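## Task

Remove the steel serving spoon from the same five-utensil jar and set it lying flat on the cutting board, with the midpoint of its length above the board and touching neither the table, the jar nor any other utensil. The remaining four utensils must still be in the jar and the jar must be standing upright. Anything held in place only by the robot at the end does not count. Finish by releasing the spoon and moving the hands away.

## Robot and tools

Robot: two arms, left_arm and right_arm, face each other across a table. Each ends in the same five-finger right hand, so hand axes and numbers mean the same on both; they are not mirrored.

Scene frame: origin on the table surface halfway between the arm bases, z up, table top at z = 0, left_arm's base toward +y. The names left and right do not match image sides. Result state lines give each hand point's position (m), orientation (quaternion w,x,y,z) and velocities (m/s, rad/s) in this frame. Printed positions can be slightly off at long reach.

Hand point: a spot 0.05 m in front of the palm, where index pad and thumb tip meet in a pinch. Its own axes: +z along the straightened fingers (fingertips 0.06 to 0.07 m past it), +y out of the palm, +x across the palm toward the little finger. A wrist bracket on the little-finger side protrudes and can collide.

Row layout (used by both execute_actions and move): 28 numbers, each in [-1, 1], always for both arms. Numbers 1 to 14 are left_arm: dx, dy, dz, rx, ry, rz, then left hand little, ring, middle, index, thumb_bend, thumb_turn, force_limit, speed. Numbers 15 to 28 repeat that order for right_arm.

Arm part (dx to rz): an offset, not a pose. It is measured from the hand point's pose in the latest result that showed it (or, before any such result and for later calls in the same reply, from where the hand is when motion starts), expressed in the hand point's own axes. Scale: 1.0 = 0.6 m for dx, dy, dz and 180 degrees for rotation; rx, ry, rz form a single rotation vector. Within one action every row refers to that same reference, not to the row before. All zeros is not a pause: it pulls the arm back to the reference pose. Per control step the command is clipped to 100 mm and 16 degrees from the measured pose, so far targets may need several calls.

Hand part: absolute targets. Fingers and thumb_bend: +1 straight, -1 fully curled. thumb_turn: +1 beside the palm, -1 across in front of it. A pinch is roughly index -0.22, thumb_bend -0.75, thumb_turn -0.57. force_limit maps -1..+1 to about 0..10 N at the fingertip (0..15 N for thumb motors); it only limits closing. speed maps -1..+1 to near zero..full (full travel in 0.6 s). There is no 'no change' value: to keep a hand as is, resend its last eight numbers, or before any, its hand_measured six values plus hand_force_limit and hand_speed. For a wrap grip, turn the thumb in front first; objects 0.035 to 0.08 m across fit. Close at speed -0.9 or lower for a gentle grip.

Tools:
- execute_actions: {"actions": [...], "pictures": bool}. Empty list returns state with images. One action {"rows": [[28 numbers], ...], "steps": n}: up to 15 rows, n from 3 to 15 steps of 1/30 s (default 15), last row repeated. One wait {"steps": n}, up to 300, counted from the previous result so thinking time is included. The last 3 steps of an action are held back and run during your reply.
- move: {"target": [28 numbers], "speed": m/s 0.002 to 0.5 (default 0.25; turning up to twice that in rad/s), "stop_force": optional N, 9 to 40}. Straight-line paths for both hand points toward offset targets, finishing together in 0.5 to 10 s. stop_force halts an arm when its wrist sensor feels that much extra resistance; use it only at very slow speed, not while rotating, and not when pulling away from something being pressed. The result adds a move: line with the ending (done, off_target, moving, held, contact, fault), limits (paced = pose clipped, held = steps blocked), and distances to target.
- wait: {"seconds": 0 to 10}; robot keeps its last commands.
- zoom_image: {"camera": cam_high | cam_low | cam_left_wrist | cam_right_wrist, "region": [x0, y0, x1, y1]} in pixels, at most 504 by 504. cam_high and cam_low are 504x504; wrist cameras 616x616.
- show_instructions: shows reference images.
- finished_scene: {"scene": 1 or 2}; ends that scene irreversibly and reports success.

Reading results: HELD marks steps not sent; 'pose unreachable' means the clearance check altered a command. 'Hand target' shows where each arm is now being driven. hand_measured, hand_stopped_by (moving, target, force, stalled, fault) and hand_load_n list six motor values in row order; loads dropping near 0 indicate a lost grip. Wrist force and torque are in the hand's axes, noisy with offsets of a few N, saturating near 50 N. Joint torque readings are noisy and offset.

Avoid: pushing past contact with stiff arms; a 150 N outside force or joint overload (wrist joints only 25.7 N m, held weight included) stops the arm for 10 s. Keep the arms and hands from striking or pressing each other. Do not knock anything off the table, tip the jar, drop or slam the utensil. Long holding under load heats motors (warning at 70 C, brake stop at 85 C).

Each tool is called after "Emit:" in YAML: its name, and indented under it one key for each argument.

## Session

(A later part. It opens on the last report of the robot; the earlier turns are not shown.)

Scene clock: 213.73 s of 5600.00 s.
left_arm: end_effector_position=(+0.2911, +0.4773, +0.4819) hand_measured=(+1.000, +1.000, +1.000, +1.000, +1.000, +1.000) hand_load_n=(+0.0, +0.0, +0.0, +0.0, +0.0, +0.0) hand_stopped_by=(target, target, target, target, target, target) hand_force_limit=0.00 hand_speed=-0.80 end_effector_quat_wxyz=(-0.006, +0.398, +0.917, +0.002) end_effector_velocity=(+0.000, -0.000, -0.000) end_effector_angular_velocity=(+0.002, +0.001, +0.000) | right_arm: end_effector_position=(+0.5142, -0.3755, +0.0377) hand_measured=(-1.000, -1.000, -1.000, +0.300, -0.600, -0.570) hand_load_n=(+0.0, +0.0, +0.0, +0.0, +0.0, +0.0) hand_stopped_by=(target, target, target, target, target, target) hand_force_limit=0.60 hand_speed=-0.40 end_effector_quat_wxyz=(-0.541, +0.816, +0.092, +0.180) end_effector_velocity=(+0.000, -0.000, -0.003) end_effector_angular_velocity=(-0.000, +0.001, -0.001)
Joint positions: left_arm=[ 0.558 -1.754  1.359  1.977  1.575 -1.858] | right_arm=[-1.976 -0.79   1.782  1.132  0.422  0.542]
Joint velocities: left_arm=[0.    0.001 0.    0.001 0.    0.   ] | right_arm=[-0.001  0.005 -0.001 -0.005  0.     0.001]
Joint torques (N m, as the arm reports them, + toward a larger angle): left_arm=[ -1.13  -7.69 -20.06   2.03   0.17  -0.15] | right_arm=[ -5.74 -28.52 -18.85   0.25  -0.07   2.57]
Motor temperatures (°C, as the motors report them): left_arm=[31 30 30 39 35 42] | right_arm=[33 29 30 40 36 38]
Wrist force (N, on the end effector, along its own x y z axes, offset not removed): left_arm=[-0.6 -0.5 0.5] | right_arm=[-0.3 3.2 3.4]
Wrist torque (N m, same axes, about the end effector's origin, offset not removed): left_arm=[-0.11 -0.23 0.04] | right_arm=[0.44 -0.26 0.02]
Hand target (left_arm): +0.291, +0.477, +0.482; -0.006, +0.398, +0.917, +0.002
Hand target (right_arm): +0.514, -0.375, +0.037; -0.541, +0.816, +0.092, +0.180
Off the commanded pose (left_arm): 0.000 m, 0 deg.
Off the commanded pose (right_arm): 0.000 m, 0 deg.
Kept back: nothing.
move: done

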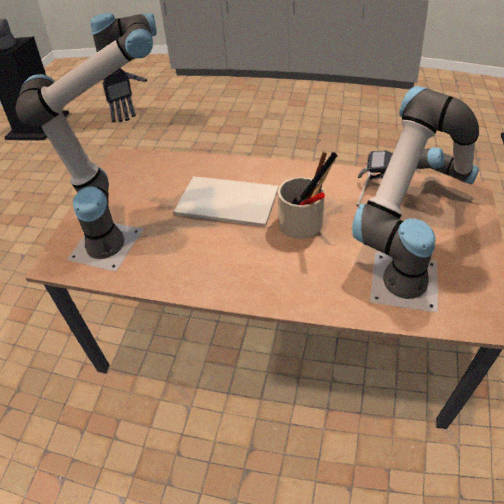

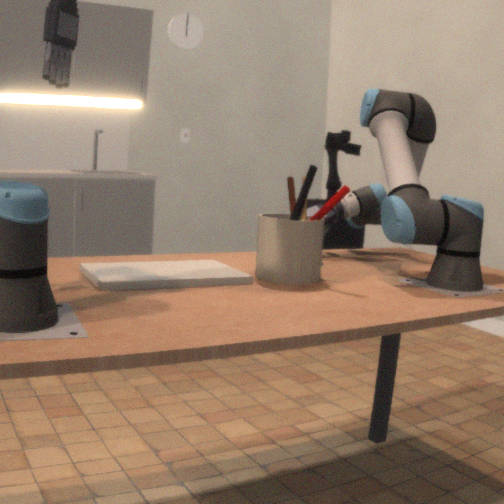

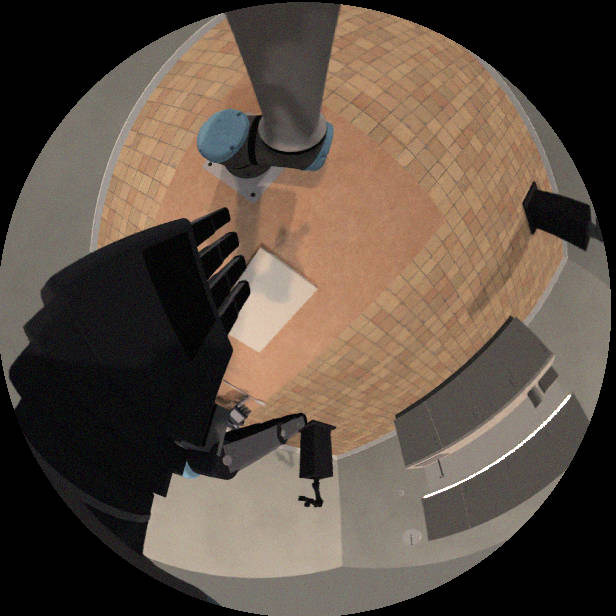

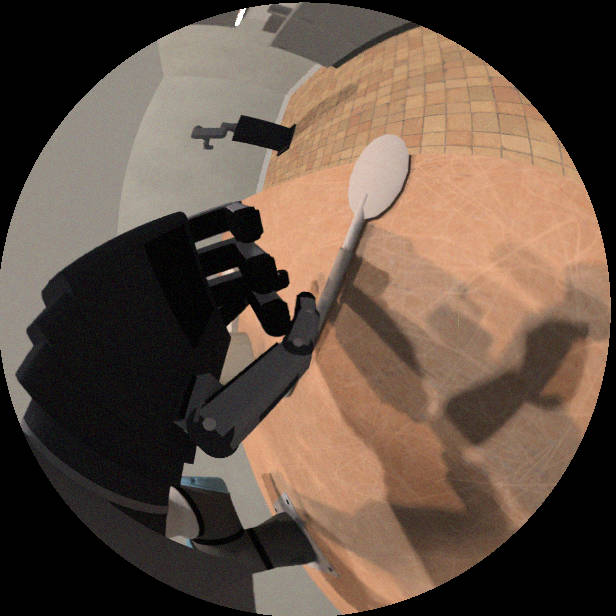

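Emit:
move:
  target: [0,0,0,0,0,0,1,1,1,1,1,1,0,-0.8, -0.003,0.006,-0.02,0,0,0, -1,-1,-1,0.5,-0.65,-0.57,0.6,-0.4]
  speed: 0.02

Emit:
move:
  target: [0,0,0,0,0,0,1,1,1,1,1,1,0,-0.8, -0.02,0.043,0.017,0,0,0, -1,-1,-1,0.5,-0.65,-0.57,0.6,-0.4]
  speed: 0.01
  stop_force: 9

Scene clock: 214.93 s of 5600.00 s.
left_arm: end_effector_position=(+0.2911, +0.4773, +0.4819) hand_measured=(+1.000, +1.000, +1.000, +1.000, +1.000, +1.000) hand_load_n=(+0.0, +0.0, +0.0, +0.0, +0.0, +0.0) hand_stopped_by=(target, target, target, target, target, target) hand_force_limit=0.00 hand_speed=-0.80 end_effector_quat_wxyz=(-0.006, +0.398, +0.917, +0.002) end_effector_velocity=(-0.000, -0.000, -0.000) end_effector_angular_velocity=(+0.000, +0.000, +0.000) | right_arm: end_effector_position=(+0.5115, -0.3875, +0.0381) hand_measured=(-1.000, -1.000, -1.000, +0.500, -0.650, -0.570) hand_load_n=(+0.0, +0.0, +0.0, +0.0, +0.0, +0.0) hand_stopped_by=(target, target, target, target, target, target) hand_force_limit=0.60 hand_speed=-0.40 end_effector_quat_wxyz=(-0.541, +0.816, +0.092, +0.180) end_effector_velocity=(-0.001, -0.003, +0.000) end_effector_angular_velocity=(-0.000, +0.001, -0.000)
Joint positions: left_arm=[ 0.558 -1.754  1.359  1.977  1.575 -1.858] | right_arm=[-2.004 -0.787  1.793  1.169  0.438  0.486]
Joint velocities: left_arm=[-0.     0.     0.001 -0.     0.    -0.   ] | right_arm=[-0.008  0.001  0.002  0.009  0.005 -0.013]
Joint torques (N m, as the arm reports them, + toward a larger angle): left_arm=[ -0.62  -8.33 -20.34   2.03   0.02  -0.18] | right_arm=[-11.91 -28.51  -2.49   5.49   0.69  -2.41]
Motor temperatures (°C, as the motors report them): left_arm=[31 30 30 39 35 42] | right_arm=[33 29 30 40 36 38]
Wrist force (N, on the end effector, along its own x y z axes, offset not removed): left_arm=[1.2 -1.4 0.2] | right_arm=[0.9 2.6 1.5]
Wrist torque (N m, same axes, about the end effector's origin, offset not removed): left_arm=[-0.13 -0.41 0.09] | right_arm=[0.48 -0.30 0.07]
Hand target (left_arm): +0.291, +0.477, +0.482; -0.006, +0.398, +0.917, +0.002
Hand target (right_arm): +0.511, -0.388, +0.038; -0.541, +0.816, +0.092, +0.180
Off the commanded pose (left_arm): 0.000 m, 0 deg.
Off the commanded pose (right_arm): 0.000 m, 0 deg.
Kept back: nothing.
move: done

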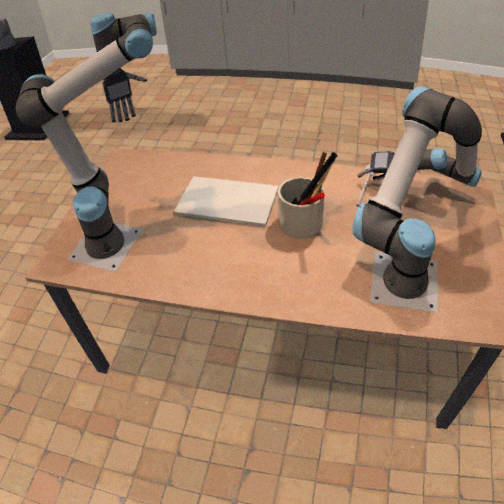

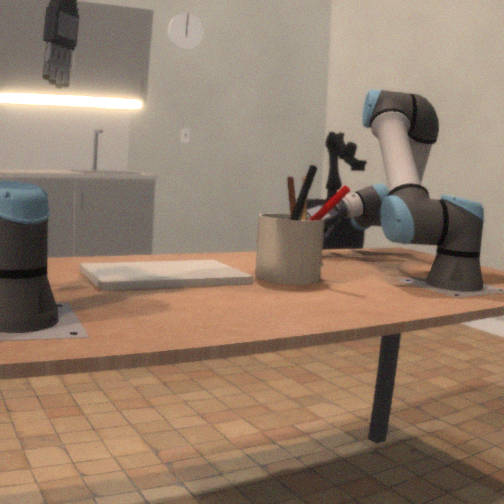

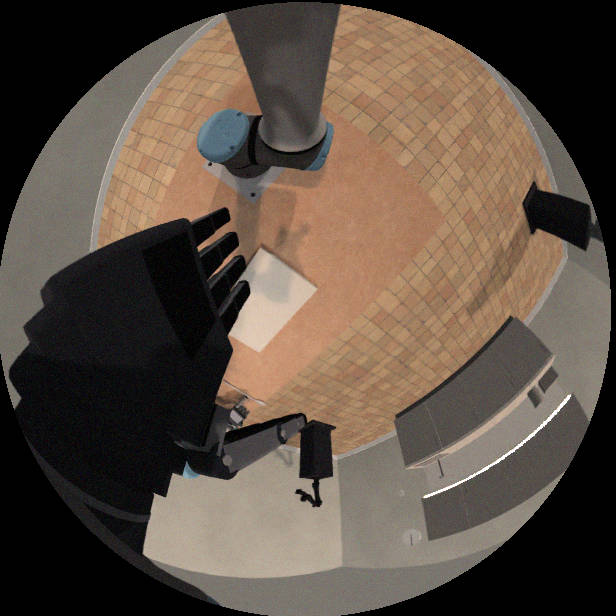

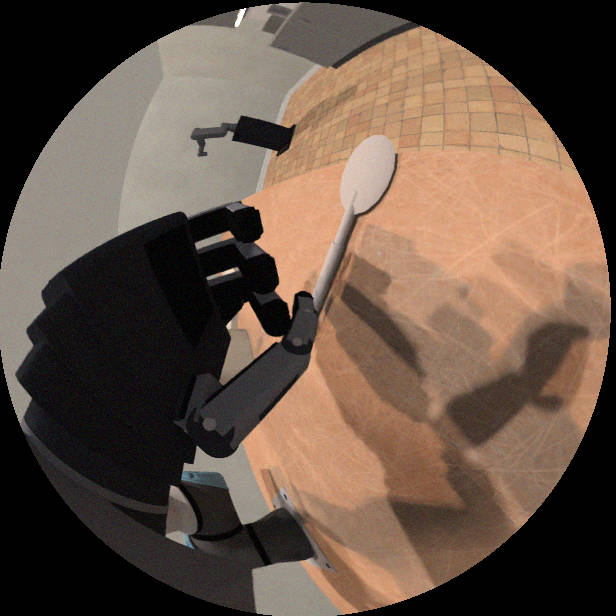

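Scene clock: 218.17 s of 5600.00 s.
left_arm: end_effector_position=(+0.2911, +0.4773, +0.4819) hand_measured=(+1.000, +1.000, +1.000, +1.000, +1.000, +1.000) hand_load_n=(+0.0, +0.0, +0.0, +0.0, +0.0, +0.0) hand_stopped_by=(target, target, target, target, target, target) hand_force_limit=0.00 hand_speed=-0.80 end_effector_quat_wxyz=(-0.006, +0.398, +0.917, +0.002) end_effector_velocity=(+0.000, -0.000, -0.000) end_effector_angular_velocity=(+0.000, +0.000, +0.000) | right_arm: end_effector_position=(+0.5114, -0.3878, +0.0083) hand_measured=(-1.000, -1.000, -1.000, +0.500, -0.650, -0.570) hand_load_n=(+0.0, +0.0, +0.0, +0.0, +0.0, +0.0) hand_stopped_by=(target, target, target, target, target, target) hand_force_limit=0.60 hand_speed=-0.40 end_effector_quat_wxyz=(-0.541, +0.816, +0.092, +0.180) end_effector_velocity=(+0.000, +0.000, -0.003) end_effector_angular_velocity=(-0.001, -0.001, +0.001)
Joint positions: left_arm=[ 0.558 -1.754  1.359  1.977  1.575 -1.858] | right_arm=[-2.004 -0.725  1.785  1.116  0.438  0.485]
Joint velocities: left_arm=[ 0.     0.001 -0.    -0.     0.     0.   ] | right_arm=[ 0.     0.007 -0.002 -0.005  0.    -0.002]
Joint torques (N m, as the arm reports them, + toward a larger angle): left_arm=[ -0.98  -7.99 -20.47   1.97   0.03  -0.12] | right_arm=[-12.58 -27.82 -18.82   0.17   0.64  -2.27]
Motor temperatures (°C, as the motors report them): left_arm=[31 30 30 39 35 42] | right_arm=[33 29 30 40 36 38]
Wrist force (N, on the end effector, along its own x y z axes, offset not removed): left_arm=[0.1 -0.7 0.0] | right_arm=[0.7 1.6 1.6]
Wrist torque (N m, same axes, about the end effector's origin, offset not removed): left_arm=[-0.09 -0.29 0.11] | right_arm=[0.41 -0.28 0.01]
Hand target (left_arm): +0.291, +0.477, +0.482; -0.006, +0.398, +0.917, +0.002
Hand target (right_arm): +0.511, -0.388, +0.008; -0.541, +0.816, +0.092, +0.180
Off the commanded pose (left_arm): 0.000 m, 0 deg.
Off the commanded pose (right_arm): 0.000 m, 0 deg.
Kept back: nothing.
move: done

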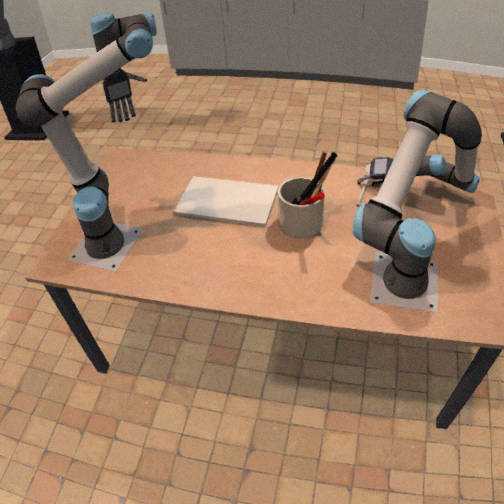

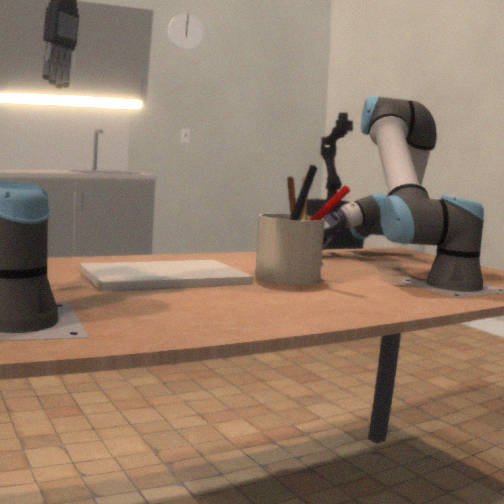

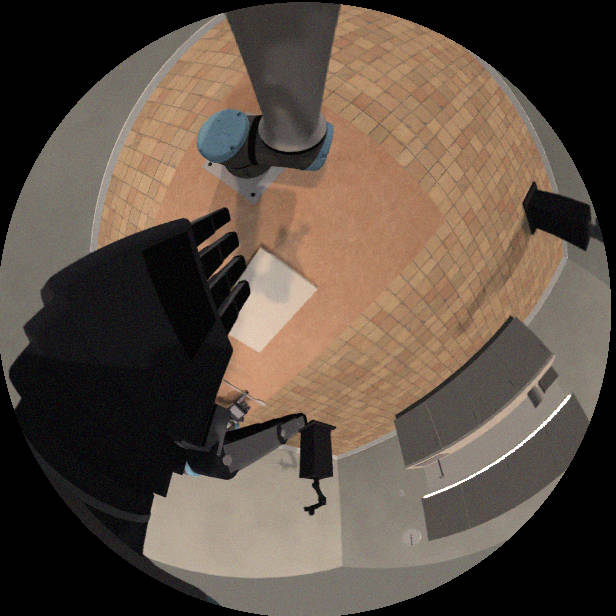

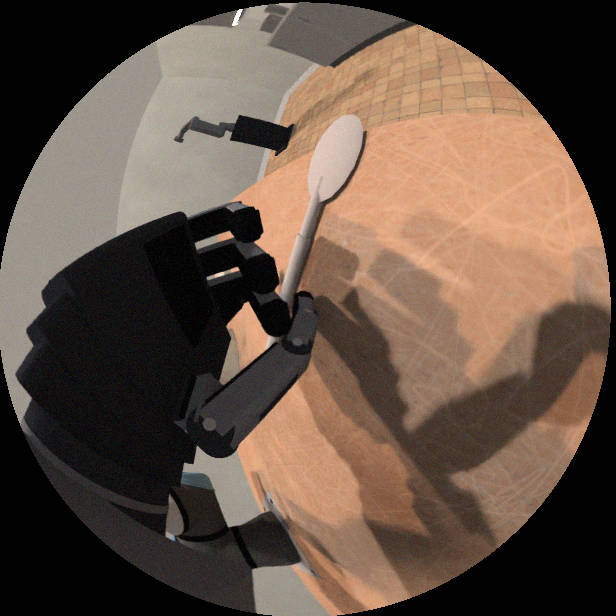

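Down at z=.008 with handle beyond the thumb. Close.

Emit:
move:
  target: [0,0,0,0,0,0,1,1,1,1,1,1,0,-0.8, 0,0,0,0,0,0, -1,-1,-1,-0.7,-0.66,-0.57,0.8,-0.6]

Scene clock: 219.10 s of 5600.00 s.
left_arm: end_effector_position=(+0.2911, +0.4773, +0.4819) hand_measured=(+1.000, +1.000, +1.000, +1.000, +1.000, +1.000) hand_load_n=(+0.0, +0.0, +0.0, +0.0, +0.0, +0.0) hand_stopped_by=(target, target, target, target, target, target) hand_force_limit=0.00 hand_speed=-0.80 end_effector_quat_wxyz=(-0.006, +0.398, +0.917, +0.002) end_effector_velocity=(+0.001, -0.000, -0.000) end_effector_angular_velocity=(+0.000, -0.001, +0.000) | right_arm: end_effector_position=(+0.5114, -0.3878, +0.0083) hand_measured=(-1.000, -1.000, -1.000, +0.350, -0.660, -0.570) hand_load_n=(+0.0, +0.0, +0.0, +7.5, +0.0, +0.0) hand_stopped_by=(target, target, target, force, target, target) hand_force_limit=0.80 hand_speed=-0.60 end_effector_quat_wxyz=(-0.541, +0.816, +0.092, +0.180) end_effector_velocity=(+0.000, -0.000, +0.000) end_effector_angular_velocity=(+0.001, -0.001, -0.002)
Joint positions: left_arm=[ 0.558 -1.754  1.359  1.977  1.575 -1.858] | right_arm=[-2.004 -0.725  1.785  1.116  0.438  0.485]
Joint velocities: left_arm=[ 0.001  0.001 -0.    -0.001 -0.001  0.   ] | right_arm=[-0.001 -0.    -0.     0.    -0.002 -0.   ]
Joint torques (N m, as the arm reports them, + toward a larger angle): left_arm=[ -1.05  -8.05 -20.53   2.03  -0.04  -0.24] | right_arm=[-13.83 -45.13  -2.8    3.24   0.69  -2.15]
Motor temperatures (°C, as the motors report them): left_arm=[31 30 30 39 35 42] | right_arm=[33 29 30 40 36 38]
Wrist force (N, on the end effector, along its own x y z axes, offset not removed): left_arm=[-0.4 -0.9 0.6] | right_arm=[5.3 -9.0 1.3]
Wrist torque (N m, same axes, about the end effector's origin, offset not removed): left_arm=[-0.15 -0.18 0.02] | right_arm=[0.77 -0.28 0.23]
Hand target (left_arm): +0.291, +0.477, +0.482; -0.006, +0.398, +0.917, +0.002
Hand target (right_arm): +0.511, -0.388, +0.008; -0.541, +0.816, +0.092, +0.180
Off the commanded pose (left_arm): 0.000 m, 0 deg.
Off the commanded pose (right_arm): 0.000 m, 0 deg.
Kept back: nothing.
move: done

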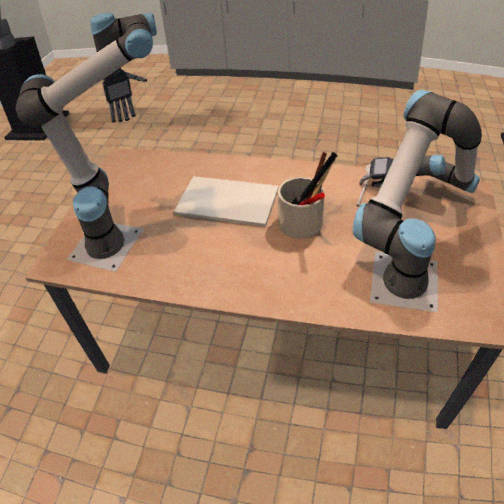

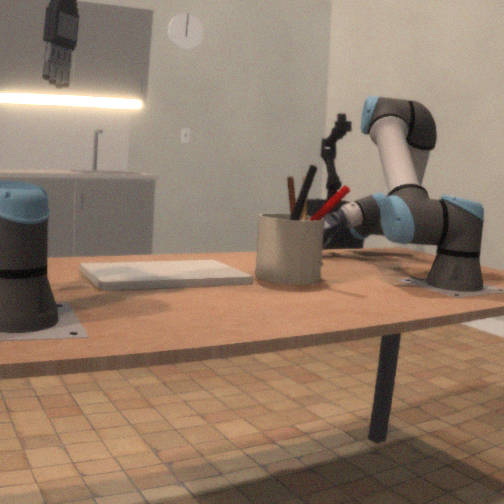

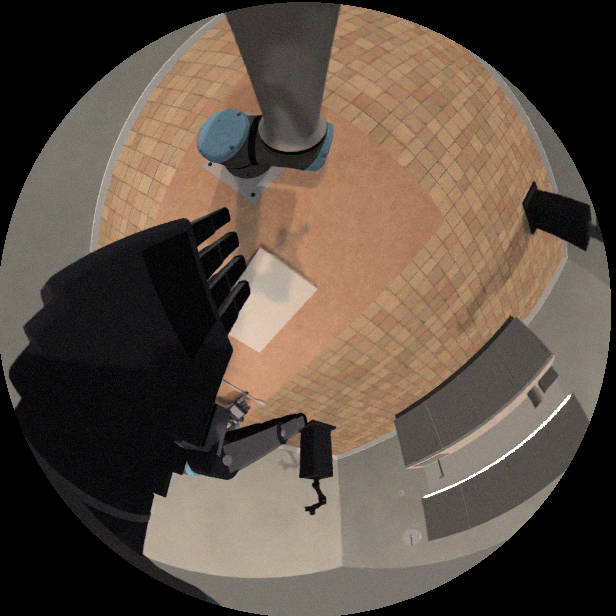

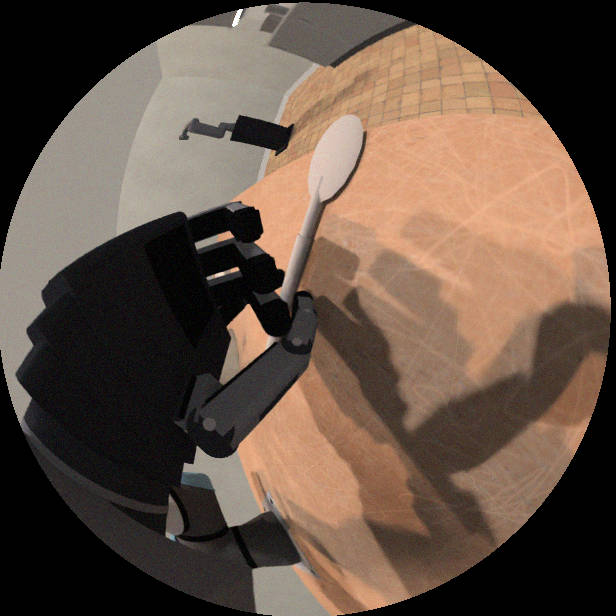

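Emit:
move:
  target: [0,0,0,0,0,0,1,1,1,1,1,1,0,-0.8, 0.005,-0.011,-0.0045,0,0,0, -1,-1,-1,-0.75,-0.66,-0.57,0.8,-0.9]
  speed: 0.005

Scene clock: 223.13 s of 5600.00 s.
left_arm: end_effector_position=(+0.2911, +0.4773, +0.4819) hand_measured=(+1.000, +1.000, +1.000, +1.000, +1.000, +1.000) hand_load_n=(+0.0, +0.0, +0.0, +0.0, +0.0, +0.0) hand_stopped_by=(target, target, target, target, target, target) hand_force_limit=0.00 hand_speed=-0.80 end_effector_quat_wxyz=(-0.006, +0.398, +0.917, +0.002) end_effector_velocity=(-0.000, -0.001, -0.000) end_effector_angular_velocity=(+0.002, +0.001, -0.002) | right_arm: end_effector_position=(+0.5114, -0.3878, +0.0160) hand_measured=(-1.000, -1.000, -1.000, -0.240, -0.662, -0.570) hand_load_n=(+0.0, +0.0, +0.0, +9.5, -2.5, -1.0) hand_stopped_by=(target, target, target, force, target, target) hand_force_limit=0.80 hand_speed=-0.90 end_effector_quat_wxyz=(-0.541, +0.816, +0.092, +0.180) end_effector_velocity=(-0.000, +0.000, +0.000) end_effector_angular_velocity=(-0.000, -0.000, +0.000)
Joint positions: left_arm=[ 0.558 -1.754  1.359  1.977  1.575 -1.858] | right_arm=[-2.005 -0.741  1.787  1.13   0.438  0.485]
Joint velocities: left_arm=[-0.002  0.001  0.     0.001 -0.    -0.001] | right_arm=[ 0. -0.  0.  0.  0. -0.]
Joint torques (N m, as the arm reports them, + toward a larger angle): left_arm=[ -1.23  -8.03 -20.28   2.01   0.11  -0.04] | right_arm=[-12.87 -44.74   0.43   3.31  -0.72  -2.07]
Motor temperatures (°C, as the motors report them): left_arm=[31 30 30 39 35 42] | right_arm=[33 29 30 40 36 38]
Wrist force (N, on the end effector, along its own x y z axes, offset not removed): left_arm=[-0.5 -1.3 0.5] | right_arm=[3.8 -3.4 1.2]
Wrist torque (N m, same axes, about the end effector's origin, offset not removed): left_arm=[-0.15 -0.18 -0.05] | right_arm=[0.46 -0.37 0.12]
Hand target (left_arm): +0.291, +0.477, +0.482; -0.006, +0.398, +0.917, +0.002
Hand target (right_arm): +0.511, -0.388, +0.016; -0.541, +0.816, +0.092, +0.180
Off the commanded pose (left_arm): 0.000 m, 0 deg.
Off the commanded pose (right_arm): 0.000 m, 0 deg.
Kept back: nothing.
move: done

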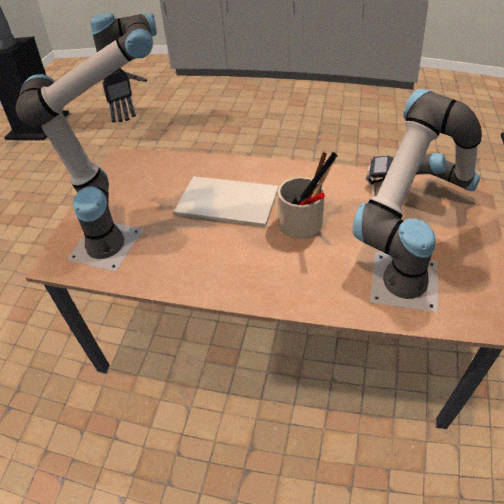

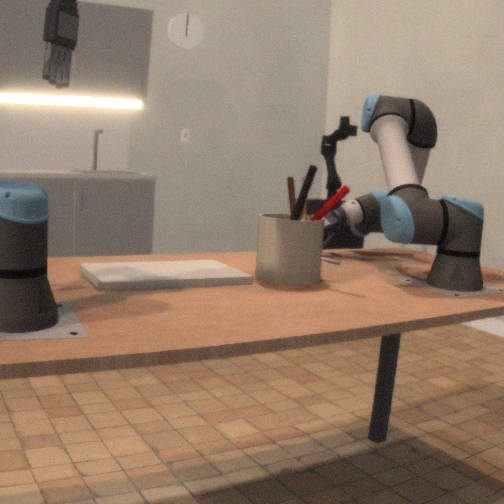

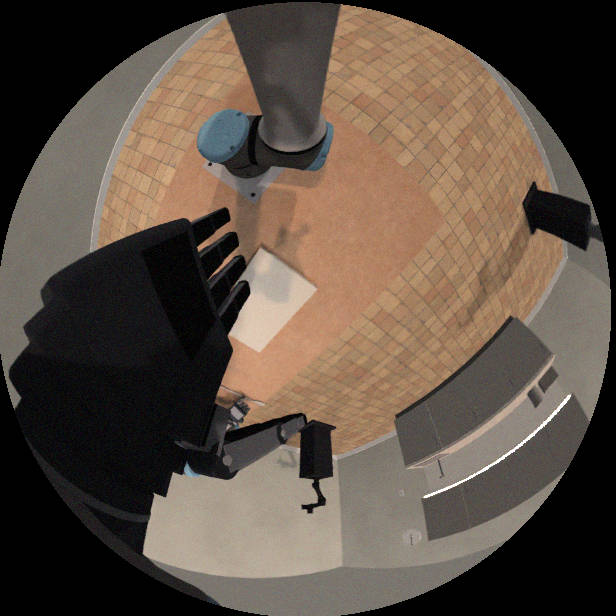

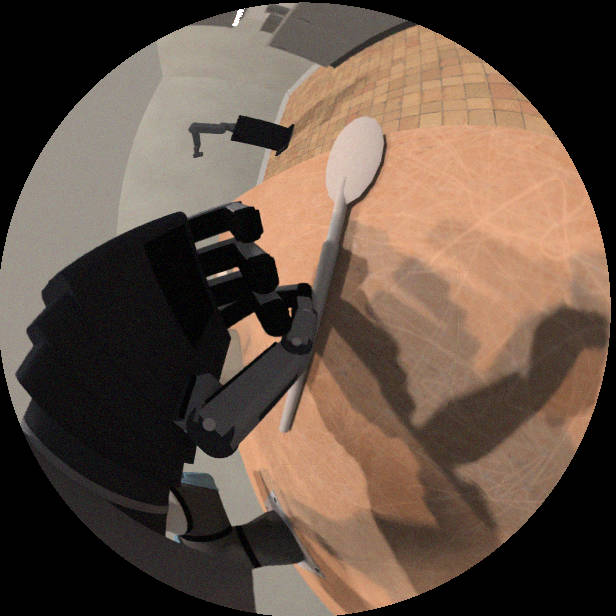

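Emit:
move:
  target: [0,0,0,0,0,0,1,1,1,1,1,1,0,-0.8, 0.0166,-0.035,-0.014,0,0,0, -1,-1,-1,0.5,-0.68,-0.57,0.8,-0.5]
  speed: 0.02

Emit:
move:
  target: [0,0,0,0,0,0,1,1,1,1,1,1,0,-0.8, -0.006,0.013,-0.04,0.055,0,0, -1,-1,-1,0.5,-0.68,-0.57,0.8,-0.5]
  speed: 0.03

Scene clock: 224.93 s of 5600.00 s.
left_arm: end_effector_position=(+0.2911, +0.4773, +0.4819) hand_measured=(+1.000, +1.000, +1.000, +1.000, +1.000, +1.000) hand_load_n=(+0.0, +0.0, +0.0, +0.0, +0.0, +0.0) hand_stopped_by=(target, target, target, target, target, target) hand_force_limit=0.00 hand_speed=-0.80 end_effector_quat_wxyz=(-0.006, +0.398, +0.917, +0.002) end_effector_velocity=(-0.000, -0.000, +0.000) end_effector_angular_velocity=(-0.001, -0.000, -0.002) | right_arm: end_effector_position=(+0.5116, -0.3876, +0.0404) hand_measured=(-1.000, -1.000, -1.000, +0.500, -0.680, -0.570) hand_load_n=(+0.0, +0.0, +0.0, +0.0, +0.0, +0.0) hand_stopped_by=(target, target, target, target, target, target) hand_force_limit=0.80 hand_speed=-0.50 end_effector_quat_wxyz=(-0.541, +0.816, +0.092, +0.180) end_effector_velocity=(+0.000, -0.001, +0.003) end_effector_angular_velocity=(-0.000, -0.000, -0.001)
Joint positions: left_arm=[ 0.558 -1.754  1.359  1.977  1.575 -1.858] | right_arm=[-2.004 -0.791  1.793  1.173  0.438  0.486]
Joint velocities: left_arm=[-0.001 -0.    -0.    -0.     0.     0.001] | right_arm=[-0.001 -0.006  0.     0.005  0.    -0.   ]
Joint torques (N m, as the arm reports them, + toward a larger angle): left_arm=[ -1.4   -7.8  -20.09   1.99   0.11  -0.07] | right_arm=[ 13.58 -50.2    0.69   5.01  -2.87   2.18]
Motor temperatures (°C, as the motors report them): left_arm=[31 30 30 39 35 42] | right_arm=[33 29 30 40 36 38]
Wrist force (N, on the end effector, along its own x y z axes, offset not removed): left_arm=[-0.3 -0.3 0.6] | right_arm=[1.8 2.5 3.1]
Wrist torque (N m, same axes, about the end effector's origin, offset not removed): left_arm=[-0.08 -0.24 0.04] | right_arm=[0.36 -0.44 0.18]
Hand target (left_arm): +0.291, +0.477, +0.482; -0.006, +0.398, +0.917, +0.002
Hand target (right_arm): +0.512, -0.388, +0.041; -0.541, +0.816, +0.092, +0.180
Off the commanded pose (left_arm): 0.000 m, 0 deg.
Off the commanded pose (right_arm): 0.000 m, 0 deg.
Kept back: nothing.
move: done

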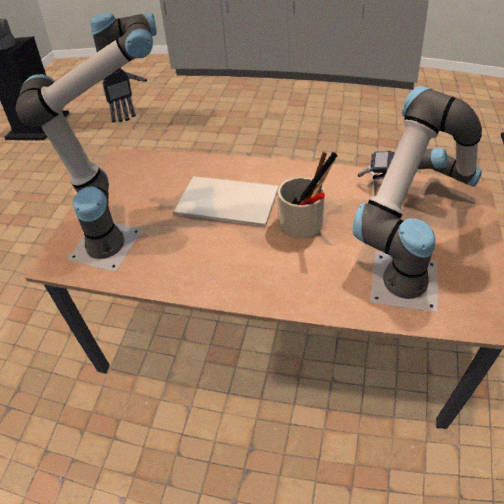

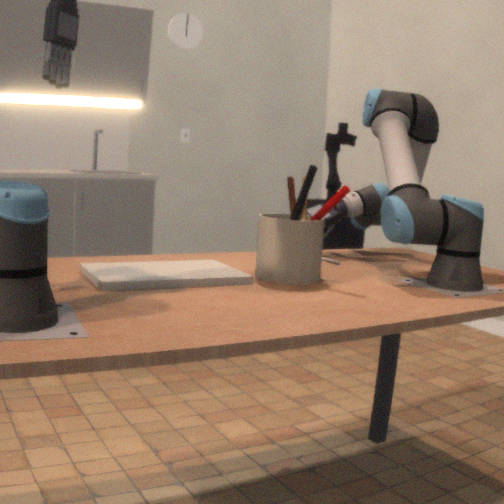

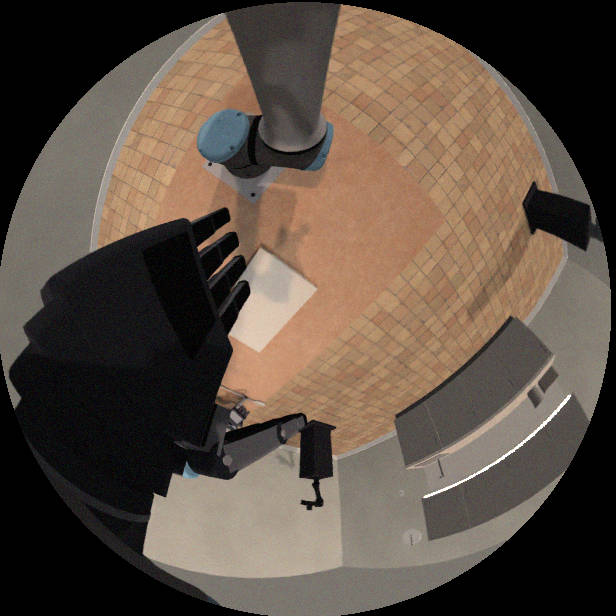

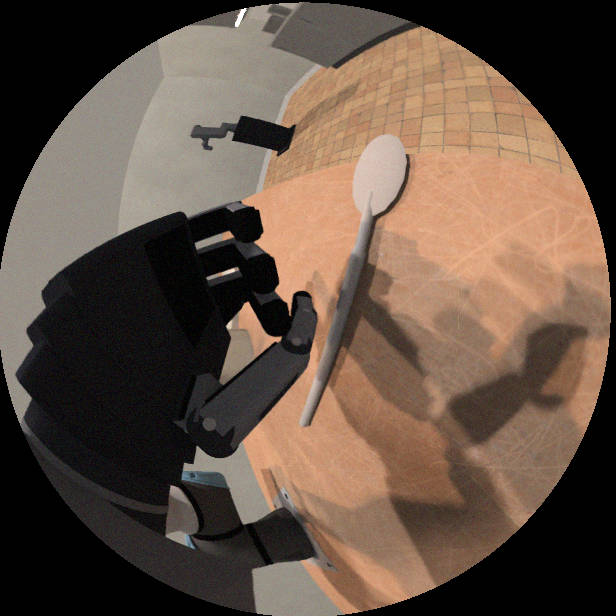

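Scene clock: 228.03 s of 5600.00 s.
left_arm: end_effector_position=(+0.2911, +0.4773, +0.4819) hand_measured=(+1.000, +1.000, +1.000, +1.000, +1.000, +1.000) hand_load_n=(+0.0, +0.0, +0.0, +0.0, +0.0, +0.0) hand_stopped_by=(target, target, target, target, target, target) hand_force_limit=0.00 hand_speed=-0.80 end_effector_quat_wxyz=(-0.006, +0.398, +0.917, +0.002) end_effector_velocity=(-0.000, +0.000, +0.000) end_effector_angular_velocity=(-0.000, -0.002, +0.001) | right_arm: end_effector_position=(+0.5063, -0.4121, +0.0408) hand_measured=(-1.000, -1.000, -1.000, +0.500, -0.680, -0.570) hand_load_n=(+0.0, +0.0, +0.0, +0.0, +0.0, +0.0) hand_stopped_by=(target, target, target, target, target, target) hand_force_limit=0.80 hand_speed=-0.50 end_effector_quat_wxyz=(-0.609, +0.767, +0.107, +0.172) end_effector_velocity=(-0.000, -0.003, +0.000) end_effector_angular_velocity=(+0.018, -0.003, +0.007)
Joint positions: left_arm=[ 0.558 -1.754  1.359  1.977  1.575 -1.858] | right_arm=[-2.09  -0.67   1.823  1.524  0.462  0.008]
Joint velocities: left_arm=[-0.001 -0.001 -0.     0.    -0.001 -0.002] | right_arm=[-0.009  0.013  0.002  0.037  0.006 -0.05 ]
Joint torques (N m, as the arm reports them, + toward a larger angle): left_arm=[ -1.17  -8.36 -20.5    2.06   0.    -0.11] | right_arm=[-13.   -31.59   2.2    4.58   1.32  -2.47]
Motor temperatures (°C, as the motors report them): left_arm=[31 30 30 39 35 42] | right_arm=[33 29 30 40 36 38]
Wrist force (N, on the end effector, along its own x y z axes, offset not removed): left_arm=[-0.5 -1.2 0.8] | right_arm=[2.0 2.0 2.3]
Wrist torque (N m, same axes, about the end effector's origin, offset not removed): left_arm=[-0.20 -0.33 0.04] | right_arm=[0.31 -0.42 0.18]
Hand target (left_arm): +0.291, +0.477, +0.482; -0.006, +0.398, +0.917, +0.002
Hand target (right_arm): +0.506, -0.412, +0.041; -0.610, +0.766, +0.107, +0.172
Off the commanded pose (left_arm): 0.000 m, 0 deg.
Off the commanded pose (right_arm): 0.001 m, 0 deg.
Kept back: nothing.
move: done

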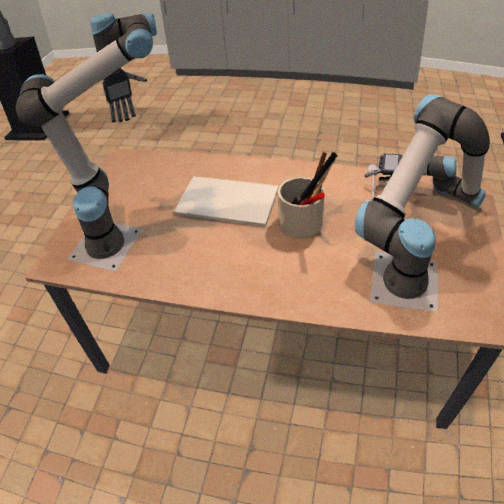

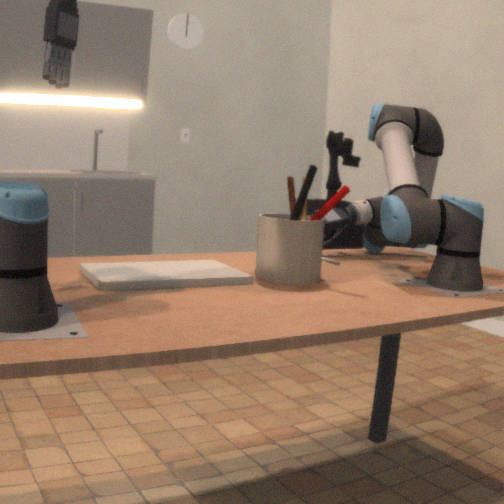

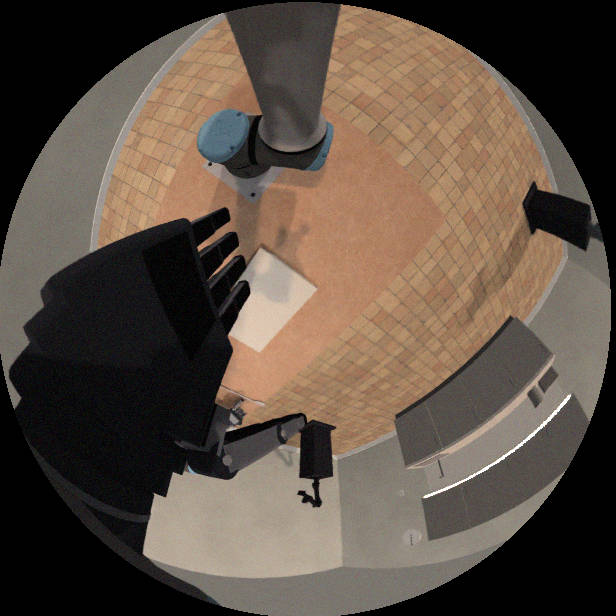

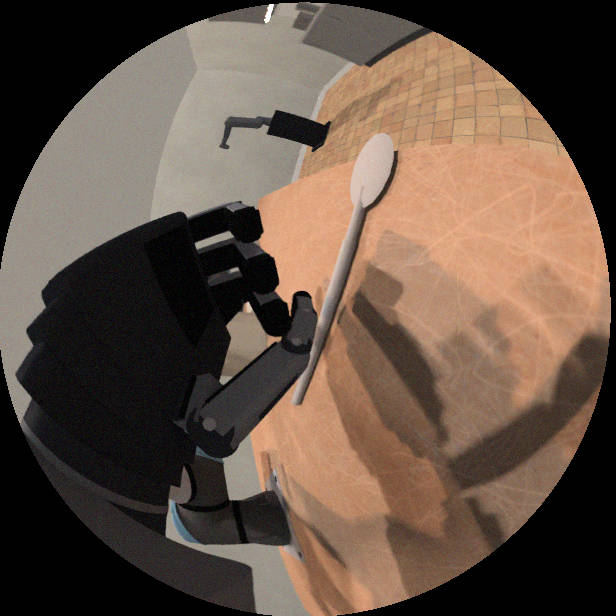

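Emit:
move:
  target: [0,0,0,0,0,0,1,1,1,1,1,1,0,-0.8, -0.021,0.046,0.009,0,0,0, -1,-1,-1,0.5,-0.68,-0.57,0.8,-0.5]
  speed: 0.01
  stop_force: 9

Scene clock: 239.00 s of 5600.00 s.
left_arm: end_effector_position=(+0.2911, +0.4773, +0.4819) hand_measured=(+1.000, +1.000, +1.000, +1.000, +1.000, +1.000) hand_load_n=(+0.0, +0.0, +0.0, +0.0, +0.0, +0.0) hand_stopped_by=(target, target, target, target, target, target) hand_force_limit=0.00 hand_speed=-0.80 end_effector_quat_wxyz=(-0.006, +0.398, +0.917, +0.002) end_effector_velocity=(+0.000, +0.000, +0.000) end_effector_angular_velocity=(-0.001, -0.002, -0.000) | right_arm: end_effector_position=(+0.5064, -0.4126, +0.0367) hand_measured=(-1.000, -1.000, -1.000, +0.500, -0.680, -0.570) hand_load_n=(+0.0, +0.0, +0.0, +0.0, +0.0, +0.0) hand_stopped_by=(target, target, target, target, target, target) hand_force_limit=0.80 hand_speed=-0.50 end_effector_quat_wxyz=(-0.609, +0.767, +0.108, +0.172) end_effector_velocity=(+0.000, -0.001, +0.000) end_effector_angular_velocity=(+0.000, -0.000, -0.001)
Joint positions: left_arm=[ 0.558 -1.754  1.359  1.977  1.575 -1.858] | right_arm=[-2.091 -0.66   1.821  1.52   0.463  0.003]
Joint velocities: left_arm=[-0.001 -0.001 -0.001 -0.    -0.001 -0.   ] | right_arm=[-0.001 -0.     0.     0.    -0.    -0.   ]
Joint torques (N m, as the arm reports them, + toward a larger angle): left_arm=[ -0.85  -7.89 -20.32   1.98   0.19  -0.14] | right_arm=[  0.19 -38.54  -7.2    1.93  -0.59   0.08]
Motor temperatures (°C, as the motors report them): left_arm=[31 30 30 39 35 42] | right_arm=[33 29 30 40 36 38]
Wrist force (N, on the end effector, along its own x y z axes, offset not removed): left_arm=[-0.2 0.4 0.8] | right_arm=[0.8 3.7 2.3]
Wrist torque (N m, same axes, about the end effector's origin, offset not removed): left_arm=[0.02 -0.24 0.11] | right_arm=[0.65 -0.32 0.14]
Hand target (left_arm): +0.291, +0.477, +0.482; -0.006, +0.398, +0.917, +0.002
Hand target (right_arm): +0.506, -0.413, +0.037; -0.609, +0.767, +0.108, +0.172
Off the commanded pose (left_arm): 0.000 m, 0 deg.
Off the commanded pose (right_arm): 0.027 m, 0 deg.
FORCE FAULT: contact force on the right arm reached its limit, and that arm stopped for 10 seconds. The contact can be on any part of that arm, not only on its tool. That arm's remaining commands of this call were not run. That arm holds still and accepts commands again. Move the arm away from the contact; if what it grips holds it there, let go first. Pushing or pulling that hard again can fault the arm again.
Kept back: nothing.
move: fault (right_arm)

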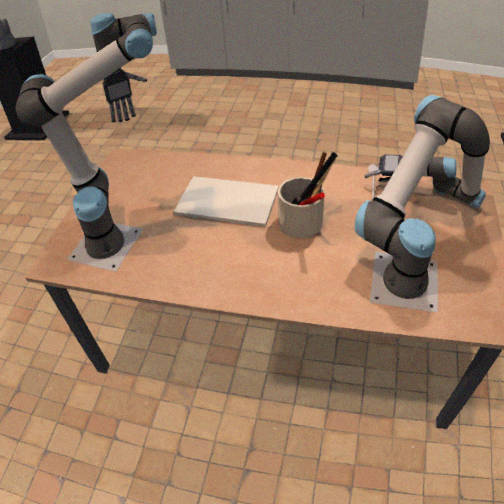

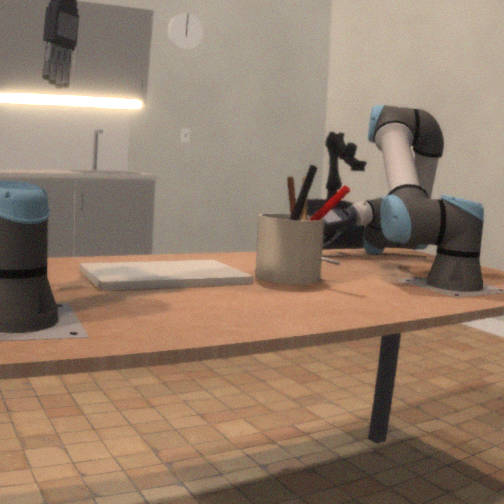

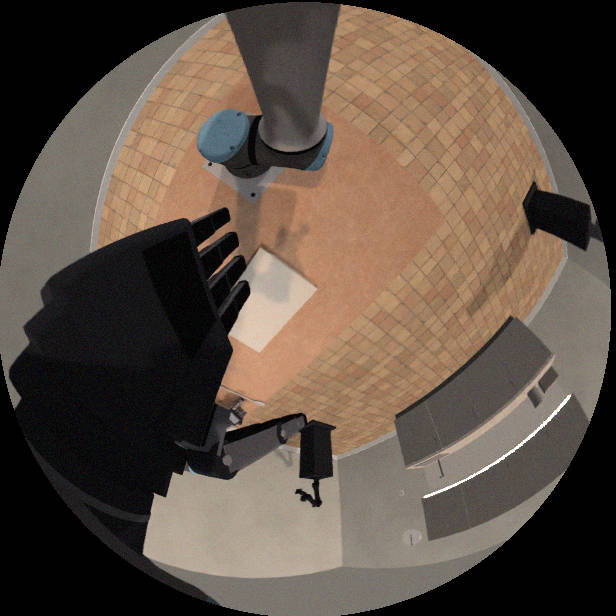

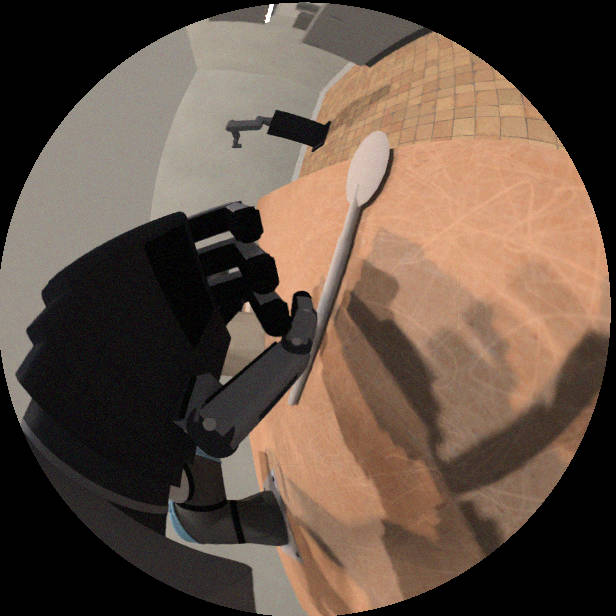

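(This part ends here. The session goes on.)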